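# Place pet feeder in taped outline, scoop outside

## Task

Get the pet feeder inside the taped outline on the table so that its handle tab lines up with the outline's red notch and both steel bowls rest flat in the feeder's wells; the scoop must finish lying entirely on the table and entirely clear of the taped outline. Nothing counts if it stays in place only because the robot is holding it at the end.

## Robot and tools

Robot: two arms, left_arm and right_arm, each with a two-finger gripper. All positions use one shared scene frame: origin on the tabletop midway between the arms, +x reaching out over the table, +z upward, and left_arm on the +y side. The arm names do not match image sides. Distances are in metres, orientations are unit quaternions written w first (qw, qx, qy, qz). On each gripper the fingers point along its own +z axis and close along its own y axis; the reported end_effector_position is the spot between the finger pads, just under 1 cm behind the tips. Reported hand positions can be somewhat off, more so when an arm reaches far.

The row format, shared by execute_actions and move: 16 numbers, always both arms even when only one should move. First left_arm: x, y, z, qw, qx, qy, qz, opening; then the same eight for right_arm. x, y, z and the quaternion are an absolute target pose for that gripper in the scene frame, not an offset. Opening runs from -1 (closed) to +1 (fully open, 0.087 m). A row may carry 12 extra numbers, each 0 to 1, scaling joint stiffness: six for left_arm then six for right_arm, in Joint positions order (waist, shoulder, elbow, wrist pitch, wrist yaw, wrist roll); a value persists until replaced.

execute_actions(actions): a list of actions, each a list of up to 15 rows; each row lasts one control step of 1/30 s, and if fewer than 15 rows are given the last one is repeated to fill the 15 steps. An empty list simply reports state and images. An action is rejected for both arms if any target lies more than 0.6 m from that gripper's current position along any of the gripper's own axes; if the first action fails this, or any action is malformed, nothing in the call runs. To keep a gripper's orientation steady, repeat one fixed quaternion in every row rather than copying the possibly drifted reported one.

move(target, speed, blocking): target is one row as above (absolute poses). Each gripper travels a straight line toward its pose, and both arms finish together, taking 0.5 to 10 s; longer paths are cut off at 10 s. speed is the top path speed in m/s, 0.002 to 0.5, default 0.25; rotation is capped at twice that in rad/s. Openings are applied at the start. Moves ignore obstacles and the other arm, and grippers may lag, wander, or overshoot speed, especially with the arm nearly straight. Faster contact and targets set deeper past a surface press harder. blocking=false returns after 0.5 s while motion continues; until a result shows the move ended, new rows or moves are refused, so call wait or stop first. The result adds a move: line with the ending (done, off_target, moving, held, fault), active limits, and each gripper's distance from its pose. If only one arm is named, the other finished fine. held means a check blocked the last step; limits=paced means the pose was clipped; limits=held means some steps were blocked, after which the arm may surge faster than speed.

wait(seconds): 0 to 10; arms keep their last command, a running move continues, and the wait returns early when the move ends. stop(): brakes a running move, needing space to slow; fingers keep moving. zoom_image(camera, region): region is [x0, y0, x1, y1] pixels, at most 504 by 504, origin top-left, from cam_head_left, cam_head_right, cam_high, cam_low, cam_left_wrist or cam_right_wrist (all 504x504). finished_scene(scene): ends the scene irreversibly after the last command is held, and reports success; the goal must already be met and stay met.

Controller behaviour: each step the commanded pose is clipped to within 70 mm and 16 degrees of the measured pose, then pursued by damped inverse kinematics, favouring position over orientation. Far targets take several actions; afterwards an arm continues only to its last clipped pose. Hand target lines show the pose being pursued. Joint friction may leave the gripper up to about 31 mm short, and smaller commands may do nothing. Elbows stop just before straight. Joint ranges (rad): waist -2.618 to 3.054, shoulder 0.000 to 3.142, elbow 0.000 to 3.142, wrist pitch -1.571 to 1.571, wrist yaw -1.571 to 1.571, wrist roll -2.094 to 2.094. A pose unreachable line means the clearance check altered or blocked that arm's command.

Results: the state line gives each gripper's position and quaternion. grip_measured is the finger opening on the command scale (Joint positions' last value is metres), with a fixed per-gripper error up to about 1 mm. To hold something, command about 0.02 below grip_measured; less grips more gently. Pads push up to roughly 20 N; fast closing can push harder or spring open. Joint torques are raw drive outputs with offsets and noise, nonzero even in free air. Executed actions list step readings; HELD marks steps where an arm's command was held back. A FAULT line means an arm stopped. MOTOR HOT appears from 75 °C; 90 °C stops that arm for 10 s; 100 °C drops the arm.

Avoid: arms colliding or pressing on each other, dropping or knocking objects off the table, slips, slams and hard pushes. Occasionally a held part gets tugged or a loose object nudged. For an idle arm, resend its last reported full pose and desired opening each call.

Each tool is called by a JSON object that holds its "fn" and its "kwargs", one argument or row to a line.

## Session

{"fn": "execute_actions", "kwargs": {
  "actions": []
}}

Scene clock: 0.00 s.
left_arm: end_effector_position=(+0.3016, +0.0586, +0.1093) grip_measured=+0.999 end_effector_quat_wxyz=(-0.079, -0.333, +0.806, -0.483) | right_arm: end_effector_position=(+0.3067, -0.1427, +0.3567) grip_measured=+0.992 end_effector_quat_wxyz=(+0.558, +0.348, +0.736, +0.163)
Joint positions: left_arm=[-0.283  1.655  0.815  0.06   0.734 -1.54   0.087] | right_arm=[ 0.827  1.134  1.429 -0.839  0.893  1.167  0.087]
Joint velocities: left_arm=[-0.002  0.007 -0.027 -0.066  0.007 -0.022 -0.001] | right_arm=[-0.017 -0.007 -0.012  0.022 -0.037 -0.007  0.   ]
Joint torques (N m, as the arm reports them, + toward a larger angle): no reading
Motor temperatures (°C, as the motors report them): left_arm=[24 26 26 25 25 25] | right_arm=[25 23 23 25 24 25]
Hand target (left_arm): +0.302, +0.059, +0.109; -0.079, -0.333, +0.806, -0.483
Hand target (right_arm): +0.307, -0.143, +0.357; +0.558, +0.348, +0.736, +0.163
Joint stiffness scale: left_arm=[1. 1. 1. 1. 1. 1.] | right_arm=[1. 1. 1. 1. 1. 1.]

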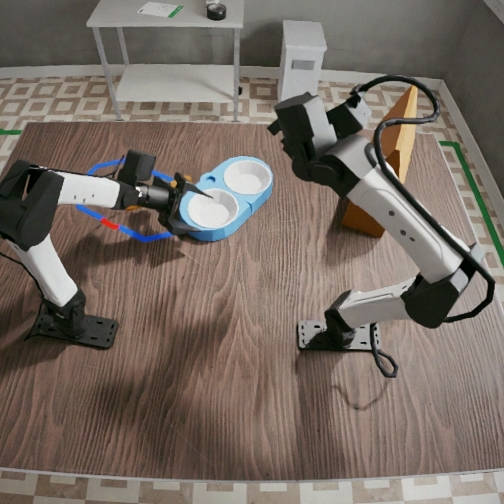

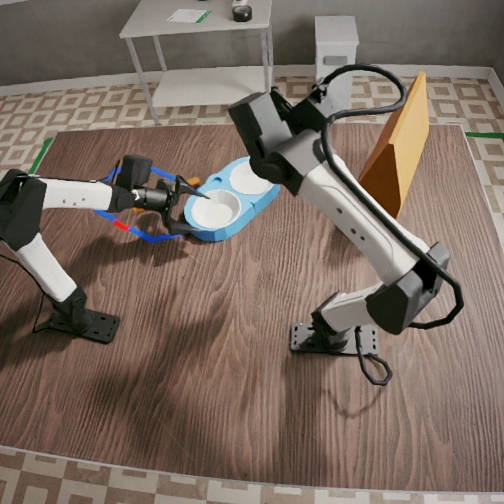

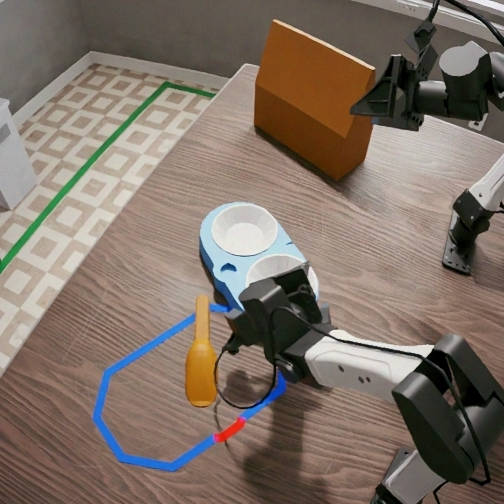

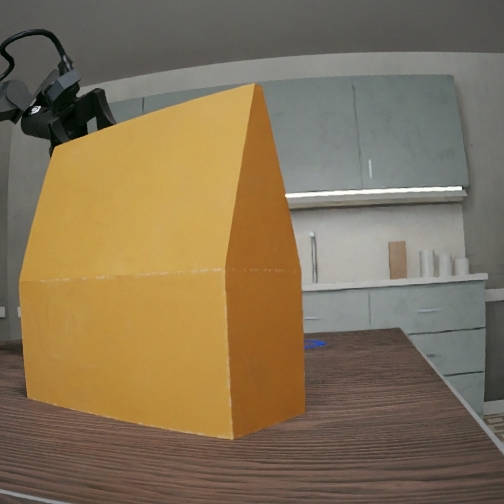

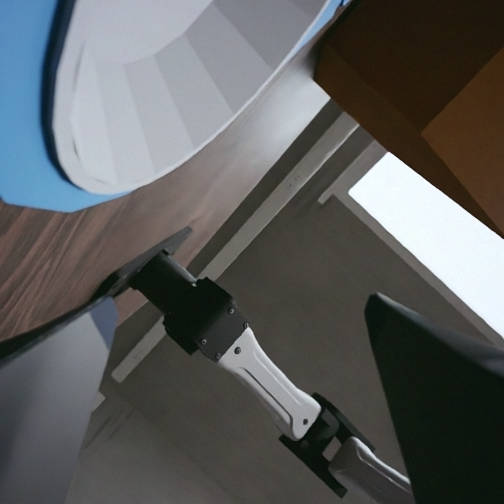

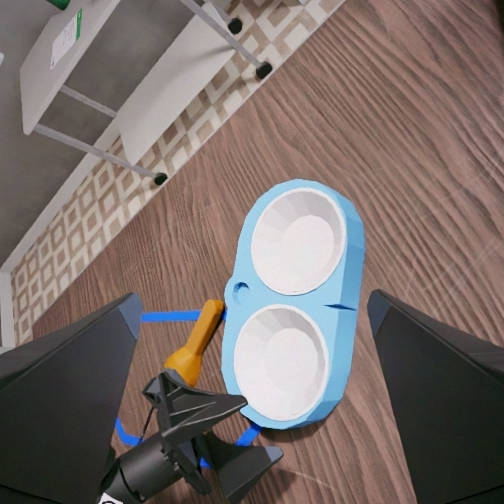

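{"fn": "move", "kwargs": {
  "target": [0.28,0.14,0.25,-0.079,-0.333,0.806,-0.483,1,0.2,-0.3,0.3,0,0,1,0,1],
  "speed": 0.3
}}

{"fn": "move", "kwargs": {
  "target": [0.15,0.4,0.25,0,0,1,0,1,0.2,-0.3,0.3,0,0,1,0,1],
  "speed": 0.3
}}

Scene clock: 20.67 s.
left_arm: end_effector_position=(+0.2785, +0.1363, +0.2368) grip_measured=+0.999 end_effector_quat_wxyz=(-0.092, -0.342, +0.806, -0.474) | right_arm: end_effector_position=(+0.2120, -0.3034, +0.2997) grip_measured=+0.992 end_effector_quat_wxyz=(+0.272, +0.022, +0.962, -0.021)
Joint positions: left_arm=[-0.044  1.371  1.135 -0.774  0.89  -1.273  0.087] | right_arm=[-0.079  1.177  1.712 -1.553  0.002 -0.051  0.087]
Joint velocities: left_arm=[ 0.017 -0.002 -0.012  0.037  0.037  0.051 -0.   ] | right_arm=[ 0.017  0.007 -0.007 -0.007  0.007 -0.037  0.   ]
Joint torques (N m, as the arm reports them, + toward a larger angle): left_arm=[ 1.07 -7.87  8.42  1.25  0.45  0.05] | right_arm=[ 0.42 -2.51  4.17  1.29  0.04 -0.21]
Motor temperatures (°C, as the motors report them): left_arm=[24 30 29 27 25 25] | right_arm=[25 23 26 27 24 25]
Hand target (left_arm): +0.278, +0.139, +0.250; -0.079, -0.333, +0.805, -0.484
Hand target (right_arm): +0.206, -0.304, +0.297; +0.268, +0.013, +0.963, -0.028
Off the commanded pose (left_arm): 0.014 m, 2 deg.
Off the commanded pose (right_arm): 0.012 m, 32 deg; orientation clipped at the last step of the last action.
Joint stiffness scale: left_arm=[1. 1. 1. 1. 1. 1.] | right_arm=[1. 1. 1. 1. 1. 1.]
joint sent to its limit (right arm) — the command would take joint 4 (wrist pitch) past its lower limit, so that joint was sent only as far as its limit.
move: off_target (left_arm, right_arm); limits=paced

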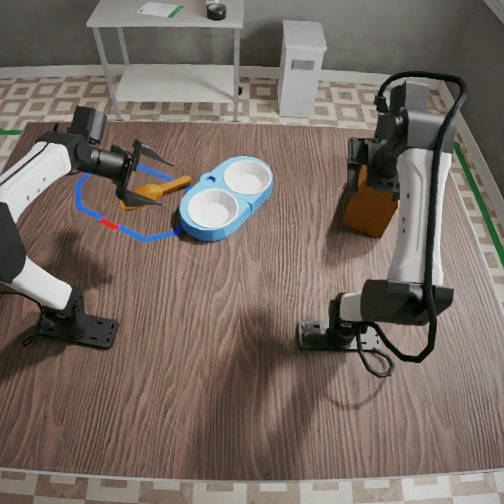

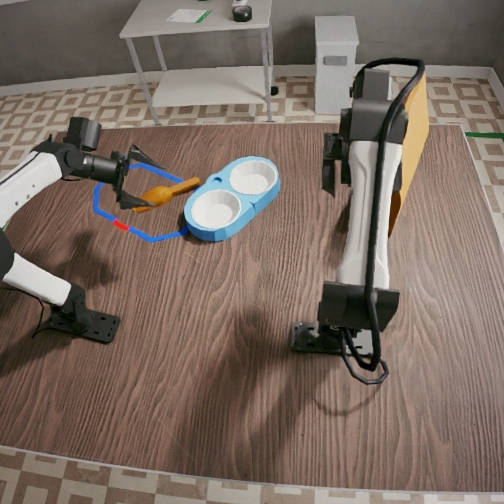

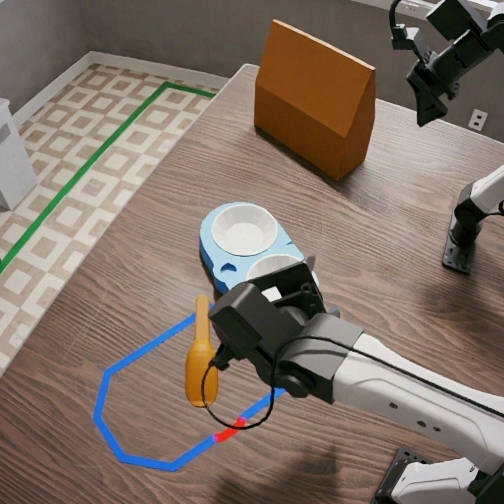

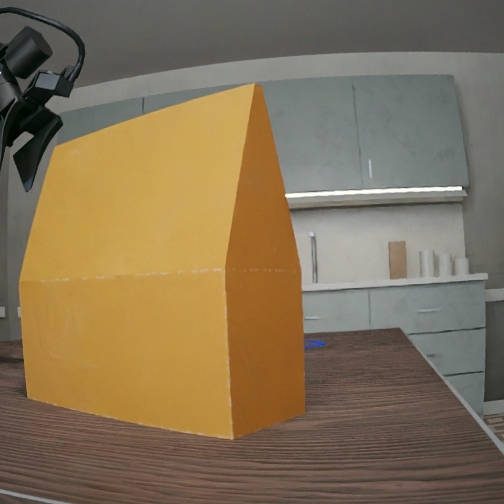

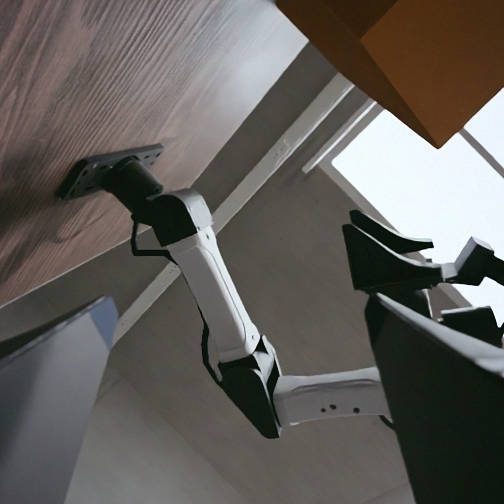

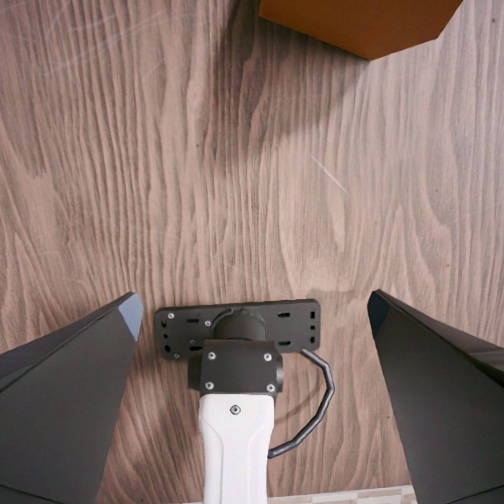

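Scene clock: 23.70 s.
left_arm: end_effector_position=(+0.1541, +0.3978, +0.2529) grip_measured=+0.999 end_effector_quat_wxyz=(+0.226, -0.020, +0.972, +0.058) | right_arm: end_effector_position=(+0.2071, -0.3014, +0.3043) grip_measured=+0.992 end_effector_quat_wxyz=(+0.285, +0.017, +0.958, -0.021)
Joint positions: left_arm=[ 0.428  0.959  1.427 -1.568  0.002  0.233  0.087] | right_arm=[-0.071  1.15   1.712 -1.553  0.002 -0.051  0.087]
Joint velocities: left_arm=[-0.012  0.002 -0.007 -0.007 -0.051  0.037 -0.   ] | right_arm=[ 0.002 -0.007  0.007 -0.022  0.007  0.007 -0.   ]
Joint torques (N m, as the arm reports them, + toward a larger angle): left_arm=[-0.54 -2.12  3.2   1.27  0.07  0.01] | right_arm=[ 0.48 -1.94  3.32  1.34 -0.04 -0.08]
Motor temperatures (°C, as the motors report them): left_arm=[24 30 29 27 25 25] | right_arm=[25 23 26 28 24 25]
Hand target (left_arm): +0.146, +0.396, +0.248; +0.218, -0.011, +0.974, +0.060
Hand target (right_arm): +0.201, -0.300, +0.299; +0.279, +0.010, +0.960, -0.022
Off the commanded pose (left_arm): 0.005 m, 27 deg; orientation clipped at the last step of the last action.
Off the commanded pose (right_arm): 0.008 m, 33 deg; orientation clipped at the last step of the last action.
Joint stiffness scale: left_arm=[1. 1. 1. 1. 1. 1.] | right_arm=[1. 1. 1. 1. 1. 1.]
joint sent to its limit (left arm) — the command would take joint 4 (wrist pitch) past its lower limit, so that joint was sent only as far as its limit.
joint sent to its limit (right arm) — the command would take joint 4 (wrist pitch) past its lower limit, so that joint was sent only as far as its limit.
move: off_target (left_arm, right_arm); limits=paced

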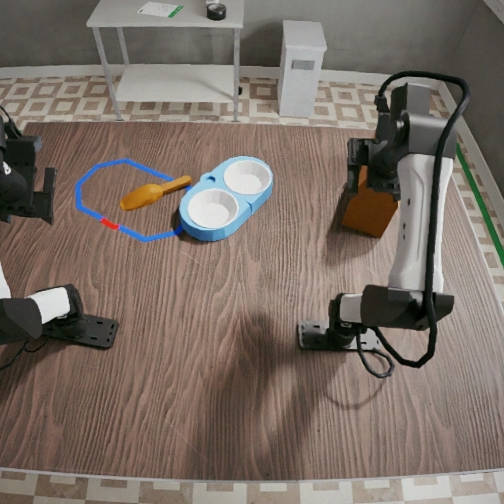

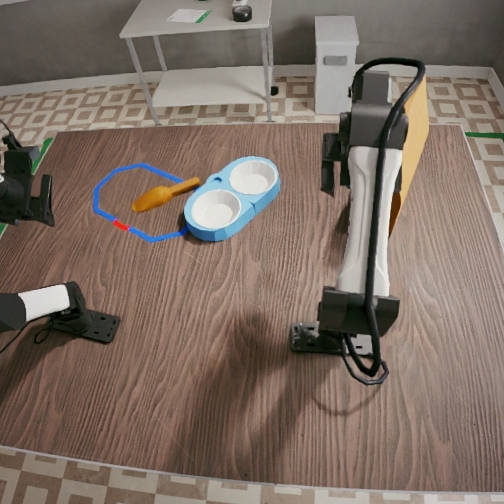

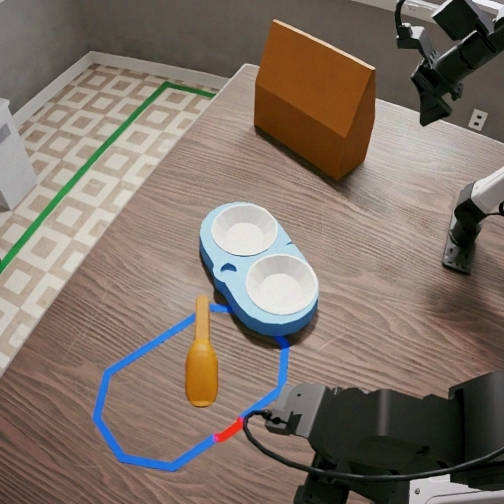

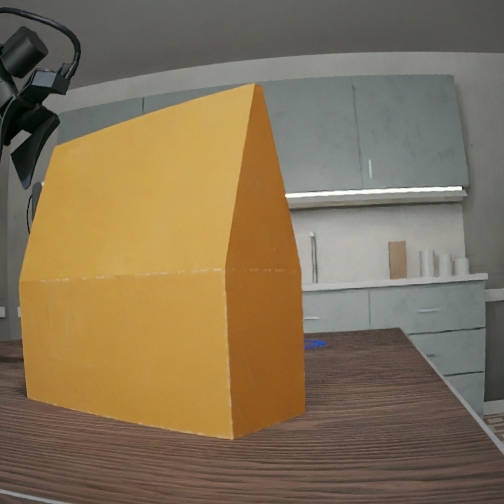

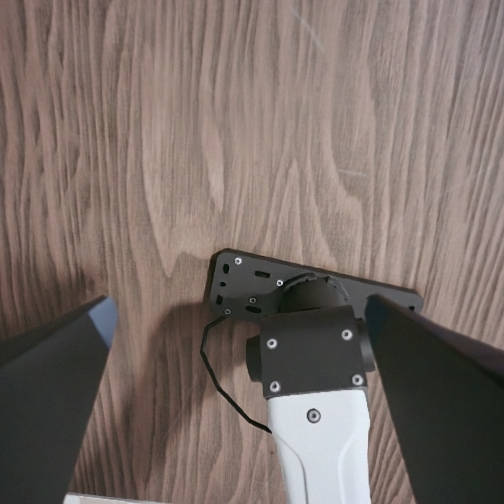

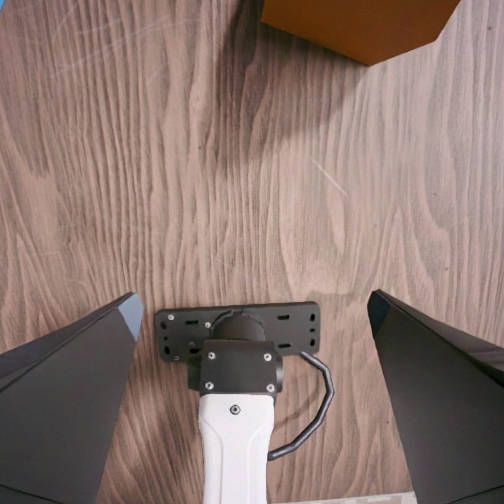

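{"fn": "zoom_image", "kwargs": {
  "camera": "cam_high",
  "region": [80,180,340,480]
}}

{"fn": "move", "kwargs": {
  "target": [0.35,0.15,0.33,0.38,0,0.925,0,1,0.15,-0.3,0.25,0.285,0,0.958,0,1],
  "speed": 0.3
}}

Region (80, 180, 340, 480) of cam_high's 504x504 image, scaled by 1.680, with more detail than that image has; it fills the left 437 columns of this view, and the rest is white.

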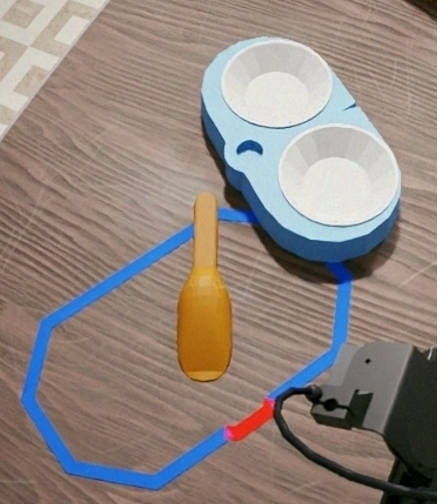

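Scene clock: 38.80 s.
left_arm: end_effector_position=(+0.3542, +0.1583, +0.3310) grip_measured=+0.999 end_effector_quat_wxyz=(+0.382, +0.004, +0.924, +0.000) | right_arm: end_effector_position=(+0.1491, -0.3019, +0.2527) grip_measured=+0.992 end_effector_quat_wxyz=(+0.276, +0.003, +0.961, -0.003)
Joint positions: left_arm=[-0.534  1.778  2.285 -1.421 -0.462 -0.52   0.087] | right_arm=[-0.23   0.874  1.377 -1.526 -0.122 -0.206  0.087]
Joint velocities: left_arm=[-0.027 -0.007  0.007  0.007 -0.037  0.051 -0.001] | right_arm=[-0.012 -0.007  0.012 -0.066 -0.022  0.037  0.   ]
Joint torques (N m, as the arm reports them, + toward a larger angle): left_arm=[-0.05 -7.19  7.09  1.45 -0.12 -0.12] | right_arm=[-0.59  0.08  4.2   1.52 -0.37 -0.15]
Motor temperatures (°C, as the motors report them): left_arm=[24 29 29 27 25 25] | right_arm=[25 24 25 28 24 25]
Hand target (left_arm): +0.354, +0.157, +0.331; +0.380, +0.002, +0.925, +0.004
Hand target (right_arm): +0.150, -0.302, +0.250; +0.284, -0.000, +0.959, -0.002
Off the commanded pose (left_arm): 0.009 m, 0 deg.
Off the commanded pose (right_arm): 0.003 m, 1 deg.
Joint stiffness scale: left_arm=[1. 1. 1. 1. 1. 1.] | right_arm=[1. 1. 1. 1. 1. 1.]
move: done

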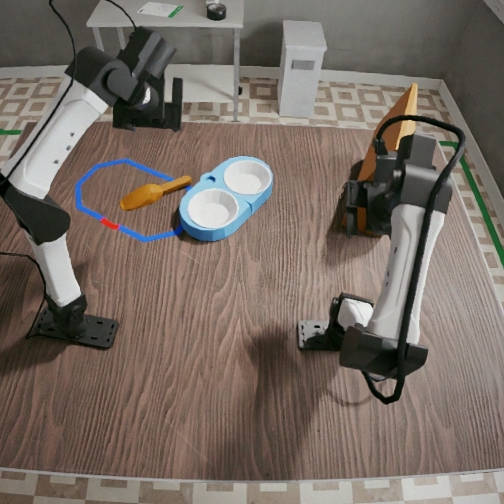

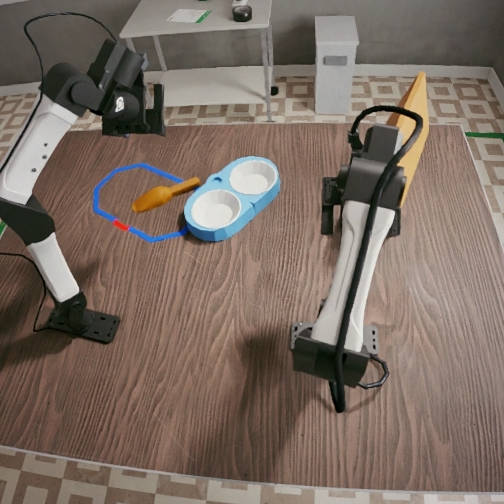

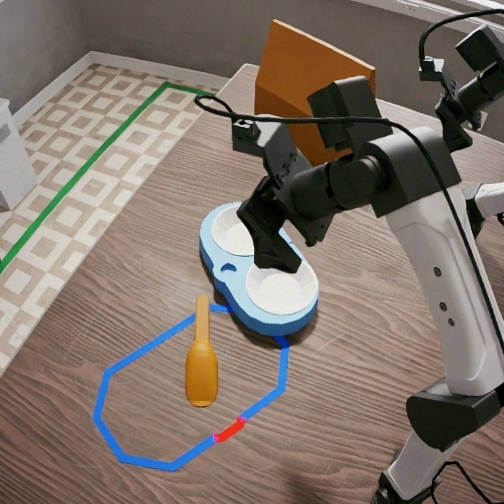

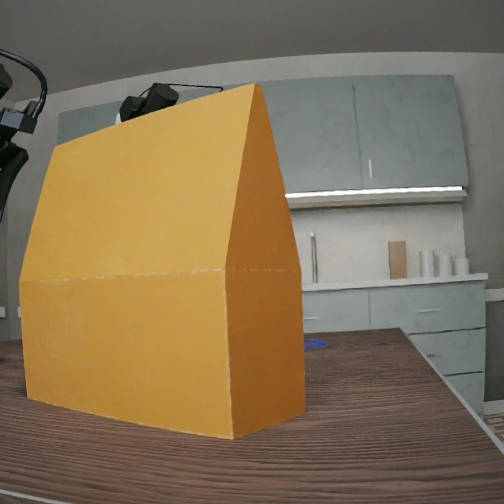

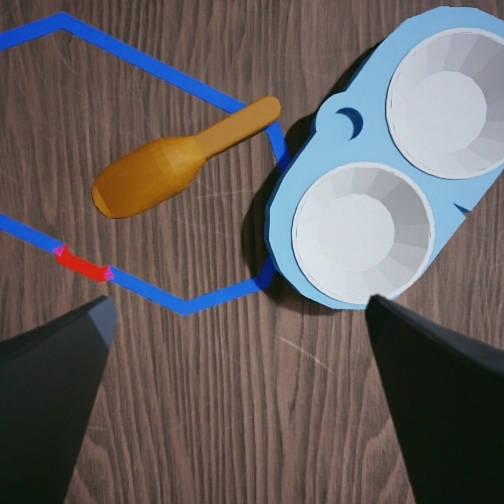

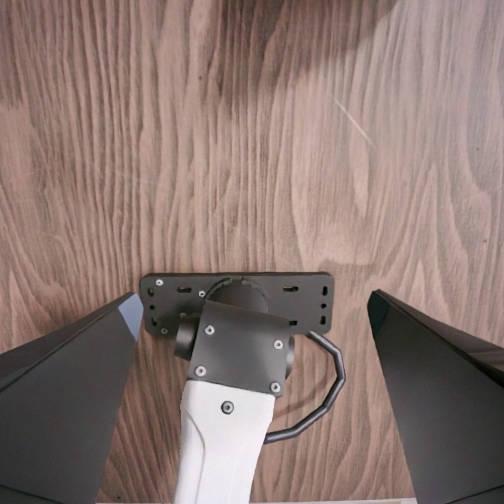

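{"fn": "move", "kwargs": {
  "target": [0.40,0.25,0.27,0.38,0,0.925,0,1,0.149,-0.302,0.253,0.276,0,0.961,0,1],
  "speed": 0.3
}}

Scene clock: 50.67 s.
left_arm: end_effector_position=(+0.3990, +0.2481, +0.2679) grip_measured=+0.999 end_effector_quat_wxyz=(+0.372, -0.003, +0.928, +0.003) | right_arm: end_effector_position=(+0.1491, -0.3025, +0.2527) grip_measured=+0.992 end_effector_quat_wxyz=(+0.277, +0.002, +0.961, -0.004)
Joint positions: left_arm=[-0.2    1.577  1.75  -1.015 -0.249 -0.265  0.087] | right_arm=[-0.237  0.874  1.377 -1.526 -0.126 -0.214  0.087]
Joint velocities: left_arm=[ 0.012 -0.002 -0.007  0.007  0.022  0.022 -0.   ] | right_arm=[ 0.002 -0.007 -0.022  0.007 -0.007  0.051  0.   ]
Joint torques (N m, as the arm reports them, + toward a larger angle): left_arm=[ 0.79 -9.87  4.41  2.03  0.04  0.04] | right_arm=[-0.88  1.32  6.61  1.29 -0.34 -0.14]
Motor temperatures (°C, as the motors report them): left_arm=[24 30 31 28 25 25] | right_arm=[25 24 25 29 24 25]
Hand target (left_arm): +0.398, +0.250, +0.270; +0.379, -0.001, +0.925, -0.001
Hand target (right_arm): +0.149, -0.302, +0.253; +0.276, -0.000, +0.961, -0.000
Off the commanded pose (left_arm): 0.003 m, 1 deg.
Off the commanded pose (right_arm): 0.001 m, 0 deg.
Joint stiffness scale: left_arm=[1. 1. 1. 1. 1. 1.] | right_arm=[1. 1. 1. 1. 1. 1.]
move: done

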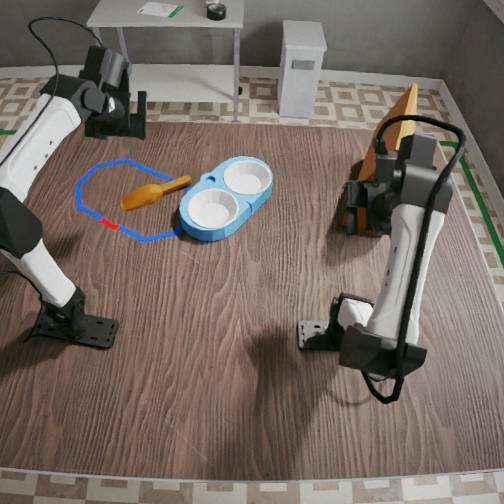

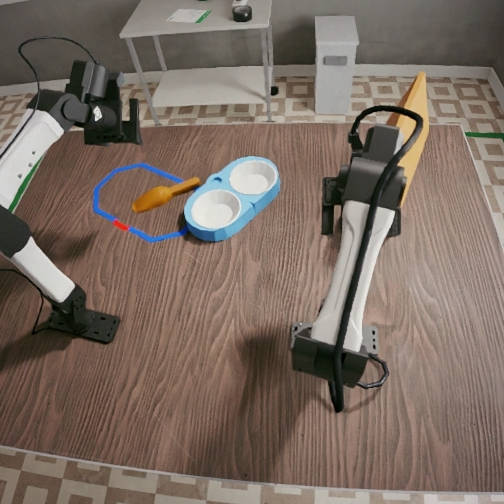

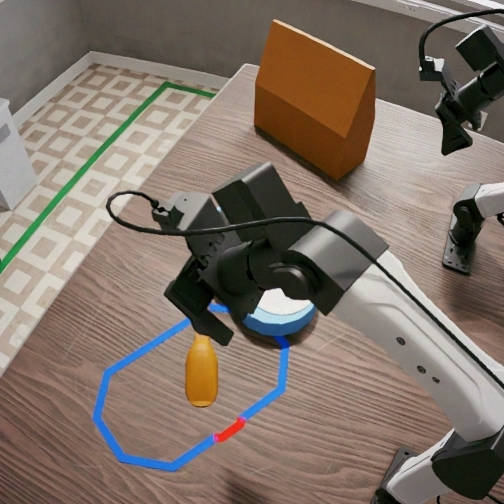

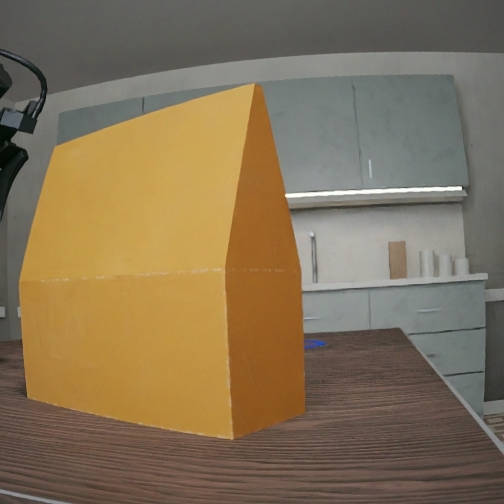

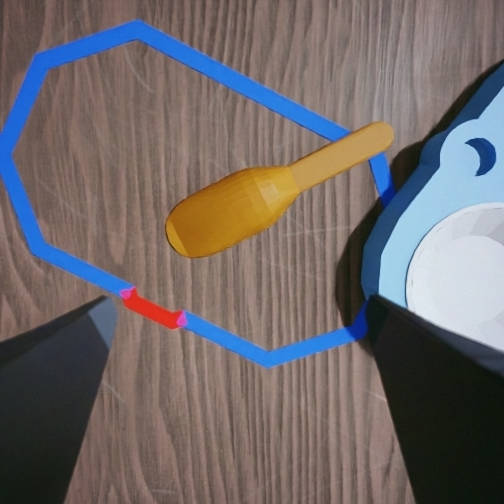

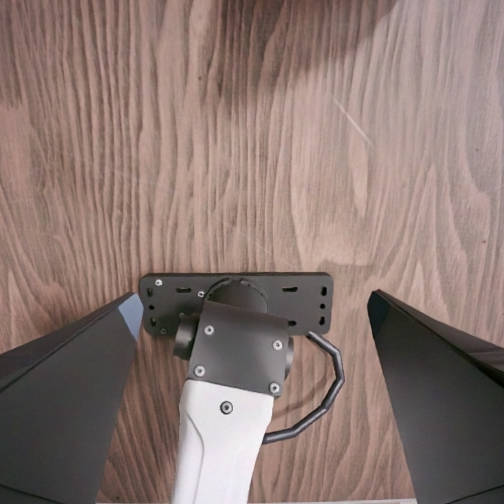

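{"fn": "move", "kwargs": {
  "target": [0.465,0.182,0.09,0,0.537,0.843,0,0.6,0.149,-0.302,0.253,0.276,0,0.961,0,1],
  "speed": 0.3
}}

Scene clock: 89.97 s.
left_arm: end_effector_position=(+0.4667, +0.1852, +0.0930) grip_measured=+0.600 end_effector_quat_wxyz=(+0.052, +0.532, +0.845, +0.007) | right_arm: end_effector_position=(+0.1491, -0.3024, +0.2527) grip_measured=+0.992 end_effector_quat_wxyz=(+0.277, +0.002, +0.961, -0.003)
Joint positions: left_arm=[-0.263  2.549  2.647 -1.564  0.001  0.705  0.07 ] | right_arm=[-0.237  0.874  1.377 -1.526 -0.127 -0.214  0.087]
Joint velocities: left_arm=[ 0.002  0.002 -0.017  0.037 -0.066 -0.022 -0.   ] | right_arm=[ 0.002  0.022 -0.002  0.037 -0.007 -0.007 -0.   ]
Joint torques (N m, as the arm reports them, + toward a larger angle): left_arm=[ -0.03 -14.89   7.41   0.47   0.09   0.07] | right_arm=[-0.66  1.08  6.29  1.24 -0.35 -0.11]
Motor temperatures (°C, as the motors report them): left_arm=[24 35 31 31 25 25] | right_arm=[25 23 28 29 24 25]
Hand target (left_arm): +0.466, +0.183, +0.092; +0.048, +0.539, +0.841, +0.010
Hand target (right_arm): +0.149, -0.302, +0.253; +0.276, +0.000, +0.961, -0.000
Off the commanded pose (left_arm): 0.005 m, 6 deg.
Off the commanded pose (right_arm): 0.001 m, 0 deg.
Joint stiffness scale: left_arm=[1. 1. 1. 1. 1. 1.] | right_arm=[1. 1. 1. 1. 1. 1.]
joint sent to its limit (left arm) — the command would take joint 4 (wrist pitch) past its lower limit, so that joint was sent only as far as its limit.
move: off_target (left_arm)

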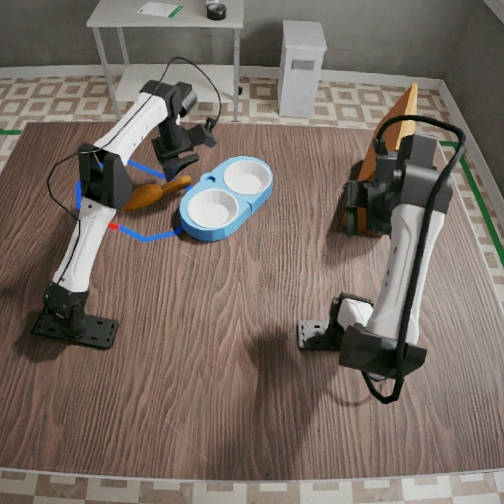

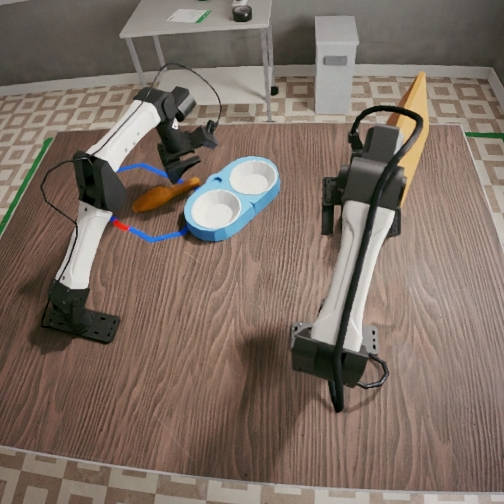

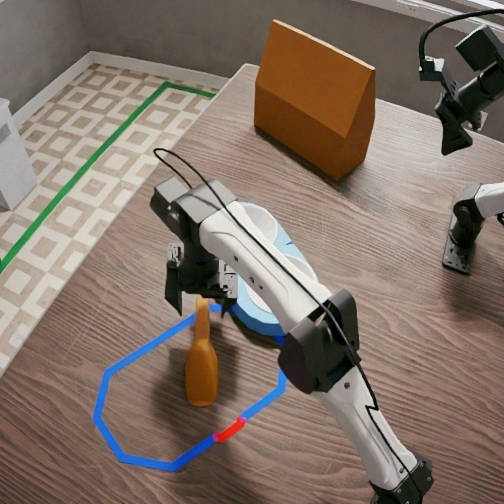

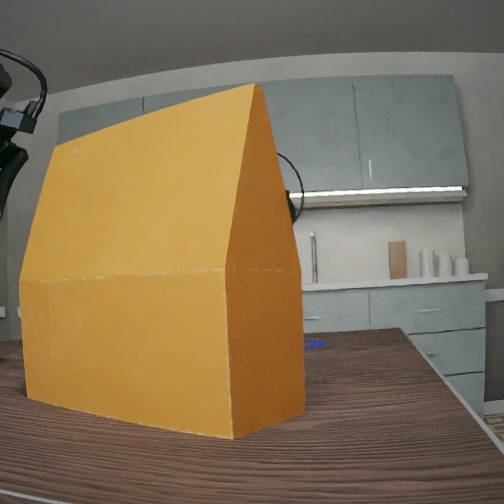

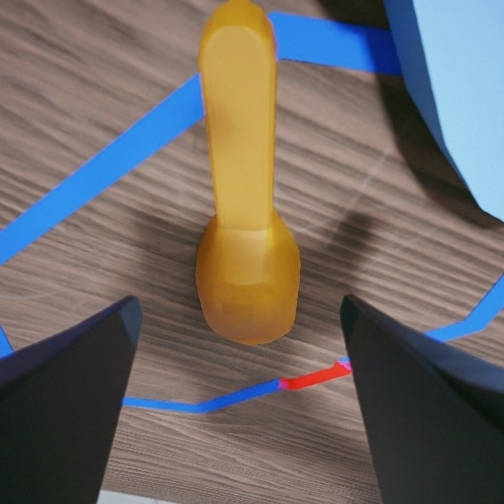

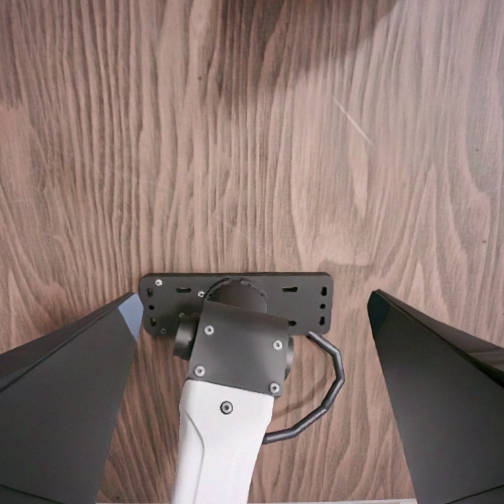

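Well aligned. Descend.

{"fn": "move", "kwargs": {
  "target": [0.465,0.19,0.022,0.05,0.535,0.843,0,0.6,0.149,-0.302,0.253,0.276,0,0.961,0,1],
  "speed": 0.12
}}

Scene clock: 96.73 s.
left_arm: end_effector_position=(+0.4627, +0.1860, +0.0192) grip_measured=+0.600 end_effector_quat_wxyz=(+0.041, +0.537, +0.843, +0.002) | right_arm: end_effector_position=(+0.1491, -0.3024, +0.2527) grip_measured=+0.992 end_effector_quat_wxyz=(+0.277, +0.002, +0.961, -0.003)
Joint positions: left_arm=[-0.263  2.467  2.195 -1.217  0.008  0.716  0.07 ] | right_arm=[-0.237  0.874  1.377 -1.526 -0.127 -0.214  0.087]
Joint velocities: left_arm=[-0.007 -0.017 -0.002 -0.037 -0.037  0.022 -0.001] | right_arm=[-0.007 -0.012 -0.007 -0.037 -0.051  0.007 -0.   ]
Joint torques (N m, as the arm reports them, + toward a larger angle): left_arm=[  1.27 -17.64   4.13   0.78   0.25   0.01] | right_arm=[-0.65  1.1   6.21  1.21 -0.38 -0.15]
Motor temperatures (°C, as the motors report them): left_arm=[24 38 32 30 25 25] | right_arm=[25 23 28 29 24 25]
Hand target (left_arm): +0.465, +0.190, +0.022; +0.050, +0.535, +0.843, -0.000
Hand target (right_arm): +0.149, -0.302, +0.253; +0.276, +0.000, +0.961, -0.000
Off the commanded pose (left_arm): 0.005 m, 1 deg.
Off the commanded pose (right_arm): 0.001 m, 0 deg.
Joint stiffness scale: left_arm=[1. 1. 1. 1. 1. 1.] | right_arm=[1. 1. 1. 1. 1. 1.]
move: done

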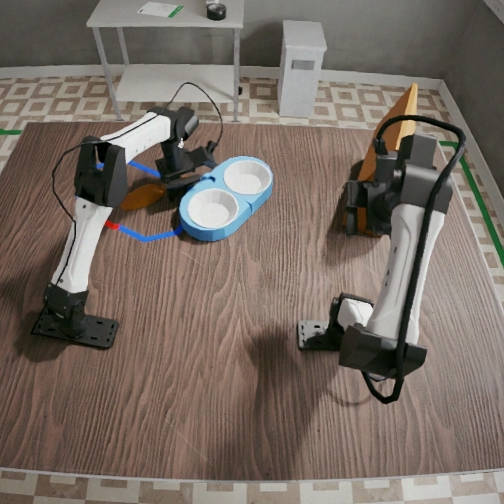

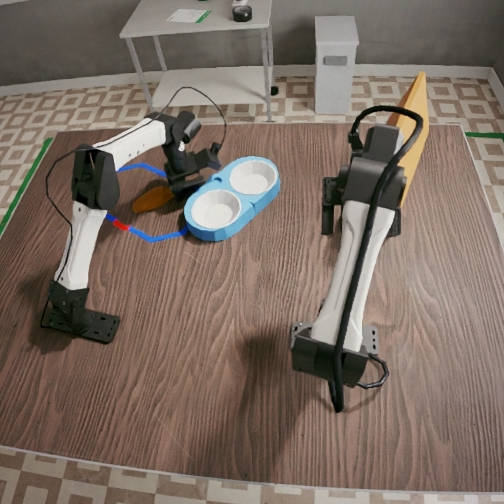

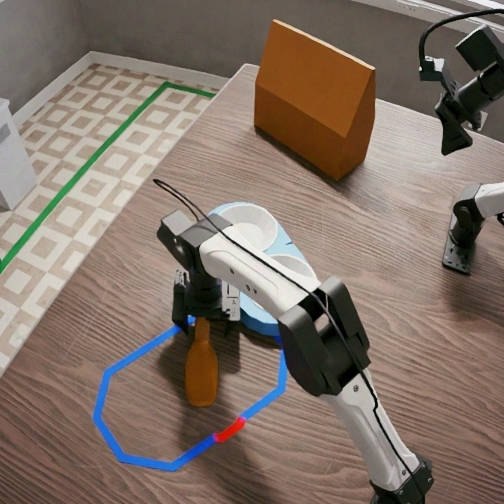

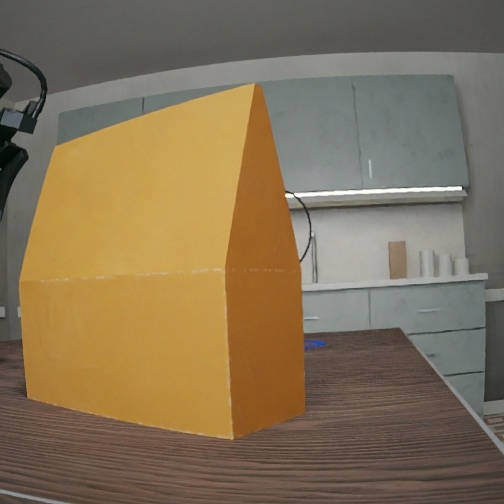

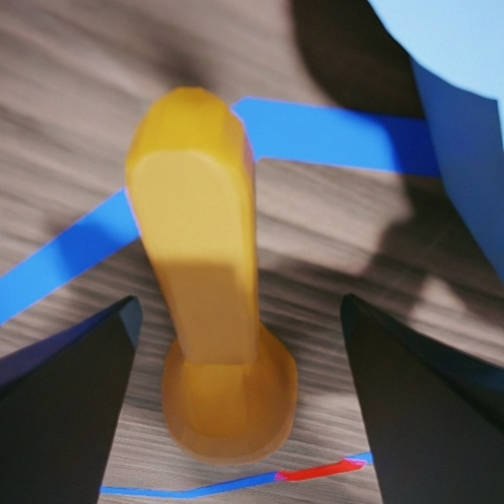

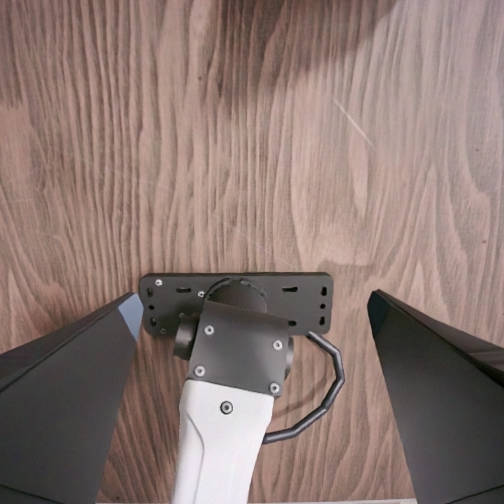

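{"fn": "execute_actions", "kwargs": {
  "actions": [
    [[0.468,0.191,0.02,0.05,0.535,0.843,0,0.1,0.149,-0.302,0.253,0.276,0,0.961,0,1]],
    [[0.468,0.191,0.02,0.05,0.535,0.843,0,-0.3,0.149,-0.302,0.253,0.276,0,0.961,0,1]],
    [[0.468,0.191,0.02,0.05,0.535,0.843,0,-0.5,0.149,-0.302,0.253,0.276,0,0.961,0,1]]
  ]
}}

Scene clock: 106.03 s.
left_arm: end_effector_position=(+0.4646, +0.1897, +0.0192) grip_measured=-0.391 end_effector_quat_wxyz=(+0.042, +0.535, +0.844, +0.002) | right_arm: end_effector_position=(+0.1491, -0.3024, +0.2527) grip_measured=+0.992 end_effector_quat_wxyz=(+0.277, +0.002, +0.961, -0.003)
Joint positions: left_arm=[-0.254  2.467  2.195 -1.216  0.009  0.722  0.027] | right_arm=[-0.237  0.874  1.377 -1.526 -0.127 -0.214  0.087]
Joint velocities: left_arm=[ 0.007 -0.002  0.002  0.037 -0.051 -0.007 -0.001] | right_arm=[-0.002 -0.007  0.002 -0.022 -0.007  0.139 -0.   ]
Joint torques (N m, as the arm reports them, + toward a larger angle): left_arm=[  0.95 -16.42   5.25   0.73   0.21   0.01] | right_arm=[-0.55  1.04  6.09  1.17 -0.37 -0.16]
Motor temperatures (°C, as the motors report them): left_arm=[24 44 31 29 25 25] | right_arm=[25 23 28 29 24 25]
Hand target (left_arm): +0.468, +0.191, +0.020; +0.050, +0.535, +0.843, +0.000
Hand target (right_arm): +0.149, -0.302, +0.253; +0.276, +0.000, +0.961, -0.000
Off the commanded pose (left_arm): 0.004 m, 1 deg.
Off the commanded pose (right_arm): 0.001 m, 0 deg.
Joint stiffness scale: left_arm=[1. 1. 1. 1. 1. 1.] | right_arm=[1. 1. 1. 1. 1. 1.]
Step readings (end_effector_position; steps 1 to 15: 1st action; 16 to 30: 2nd action; 31 to 45: 3rd action):
0: left_arm (+0.4629, +0.1859, +0.0192) | right_arm (+0.1491, -0.3024, +0.2527)
1: left_arm (+0.4630, +0.1860, +0.0192) | right_arm (+0.1491, -0.3024, +0.2527)
2: left_arm (+0.4631, +0.1863, +0.0192) | right_arm (+0.1491, -0.3024, +0.2527)
4: left_arm (+0.4636, +0.1877, +0.0192) | right_arm (+0.1491, -0.3024, +0.2527)
8: left_arm (+0.4644, +0.1897, +0.0192) | right_arm (+0.1491, -0.3024, +0.2527)
15: left_arm (+0.4645, +0.1899, +0.0192) | right_arm (+0.1491, -0.3024, +0.2527)
16: left_arm (+0.4645, +0.1899, +0.0192) | right_arm (+0.1491, -0.3024, +0.2527)
17: left_arm (+0.4646, +0.1899, +0.0192) | right_arm (+0.1491, -0.3024, +0.2527)
19: left_arm (+0.4646, +0.1898, +0.0192) | right_arm (+0.1491, -0.3024, +0.2527)
23: left_arm (+0.4646, +0.1898, +0.0192) | right_arm (+0.1491, -0.3024, +0.2527)
30: left_arm (+0.4646, +0.1898, +0.0192) | right_arm (+0.1491, -0.3024, +0.2527)
31: left_arm (+0.4646, +0.1897, +0.0192) | right_arm (+0.1491, -0.3024, +0.2527)
32: left_arm (+0.4646, +0.1897, +0.0192) | right_arm (+0.1491, -0.3024, +0.2527)
34: left_arm (+0.4646, +0.1897, +0.0192) | right_arm (+0.1491, -0.3024, +0.2527)
38: left_arm (+0.4646, +0.1897, +0.0192) | right_arm (+0.1491, -0.3024, +0.2527)
45: end_effector_position above

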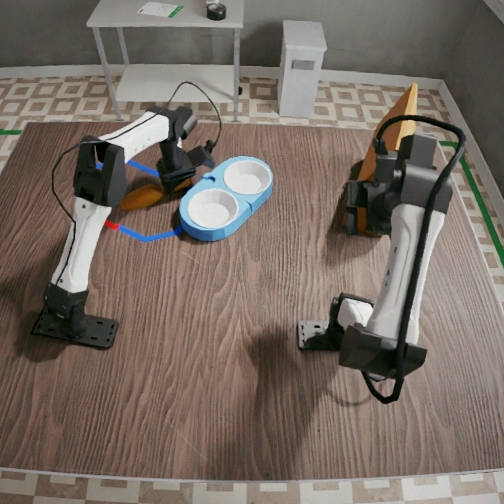

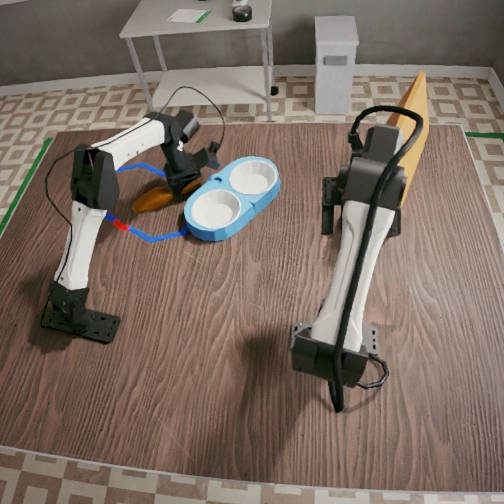

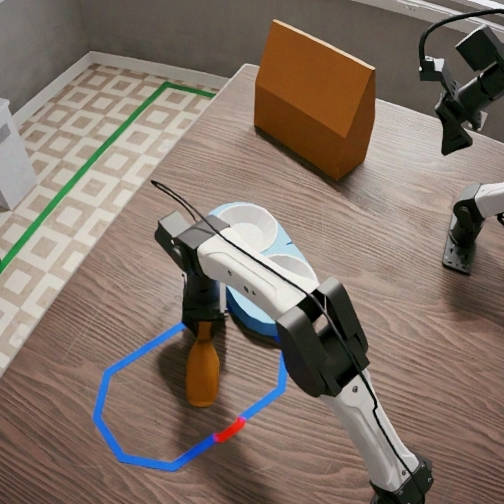

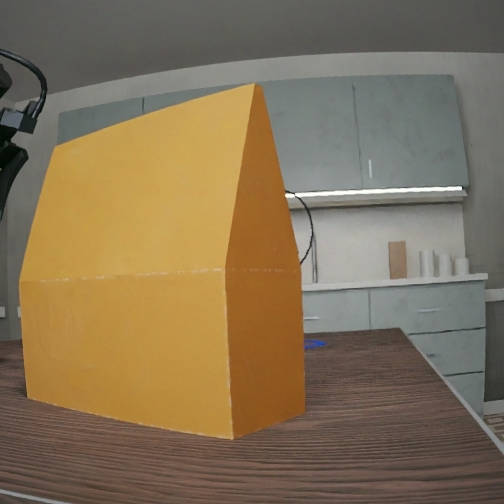

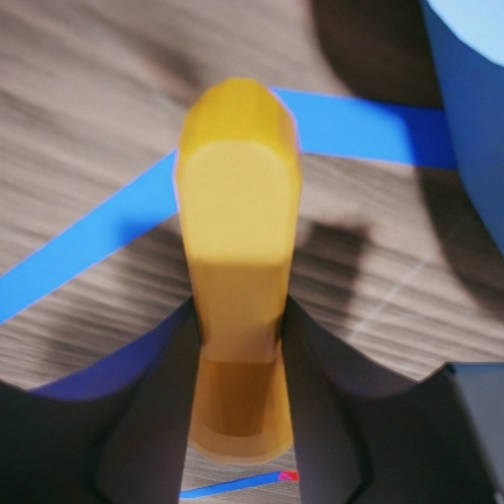

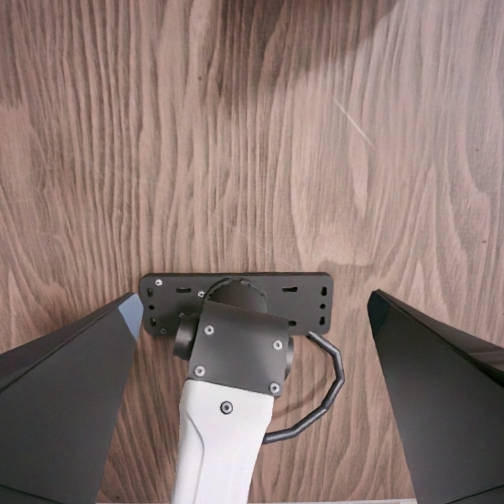

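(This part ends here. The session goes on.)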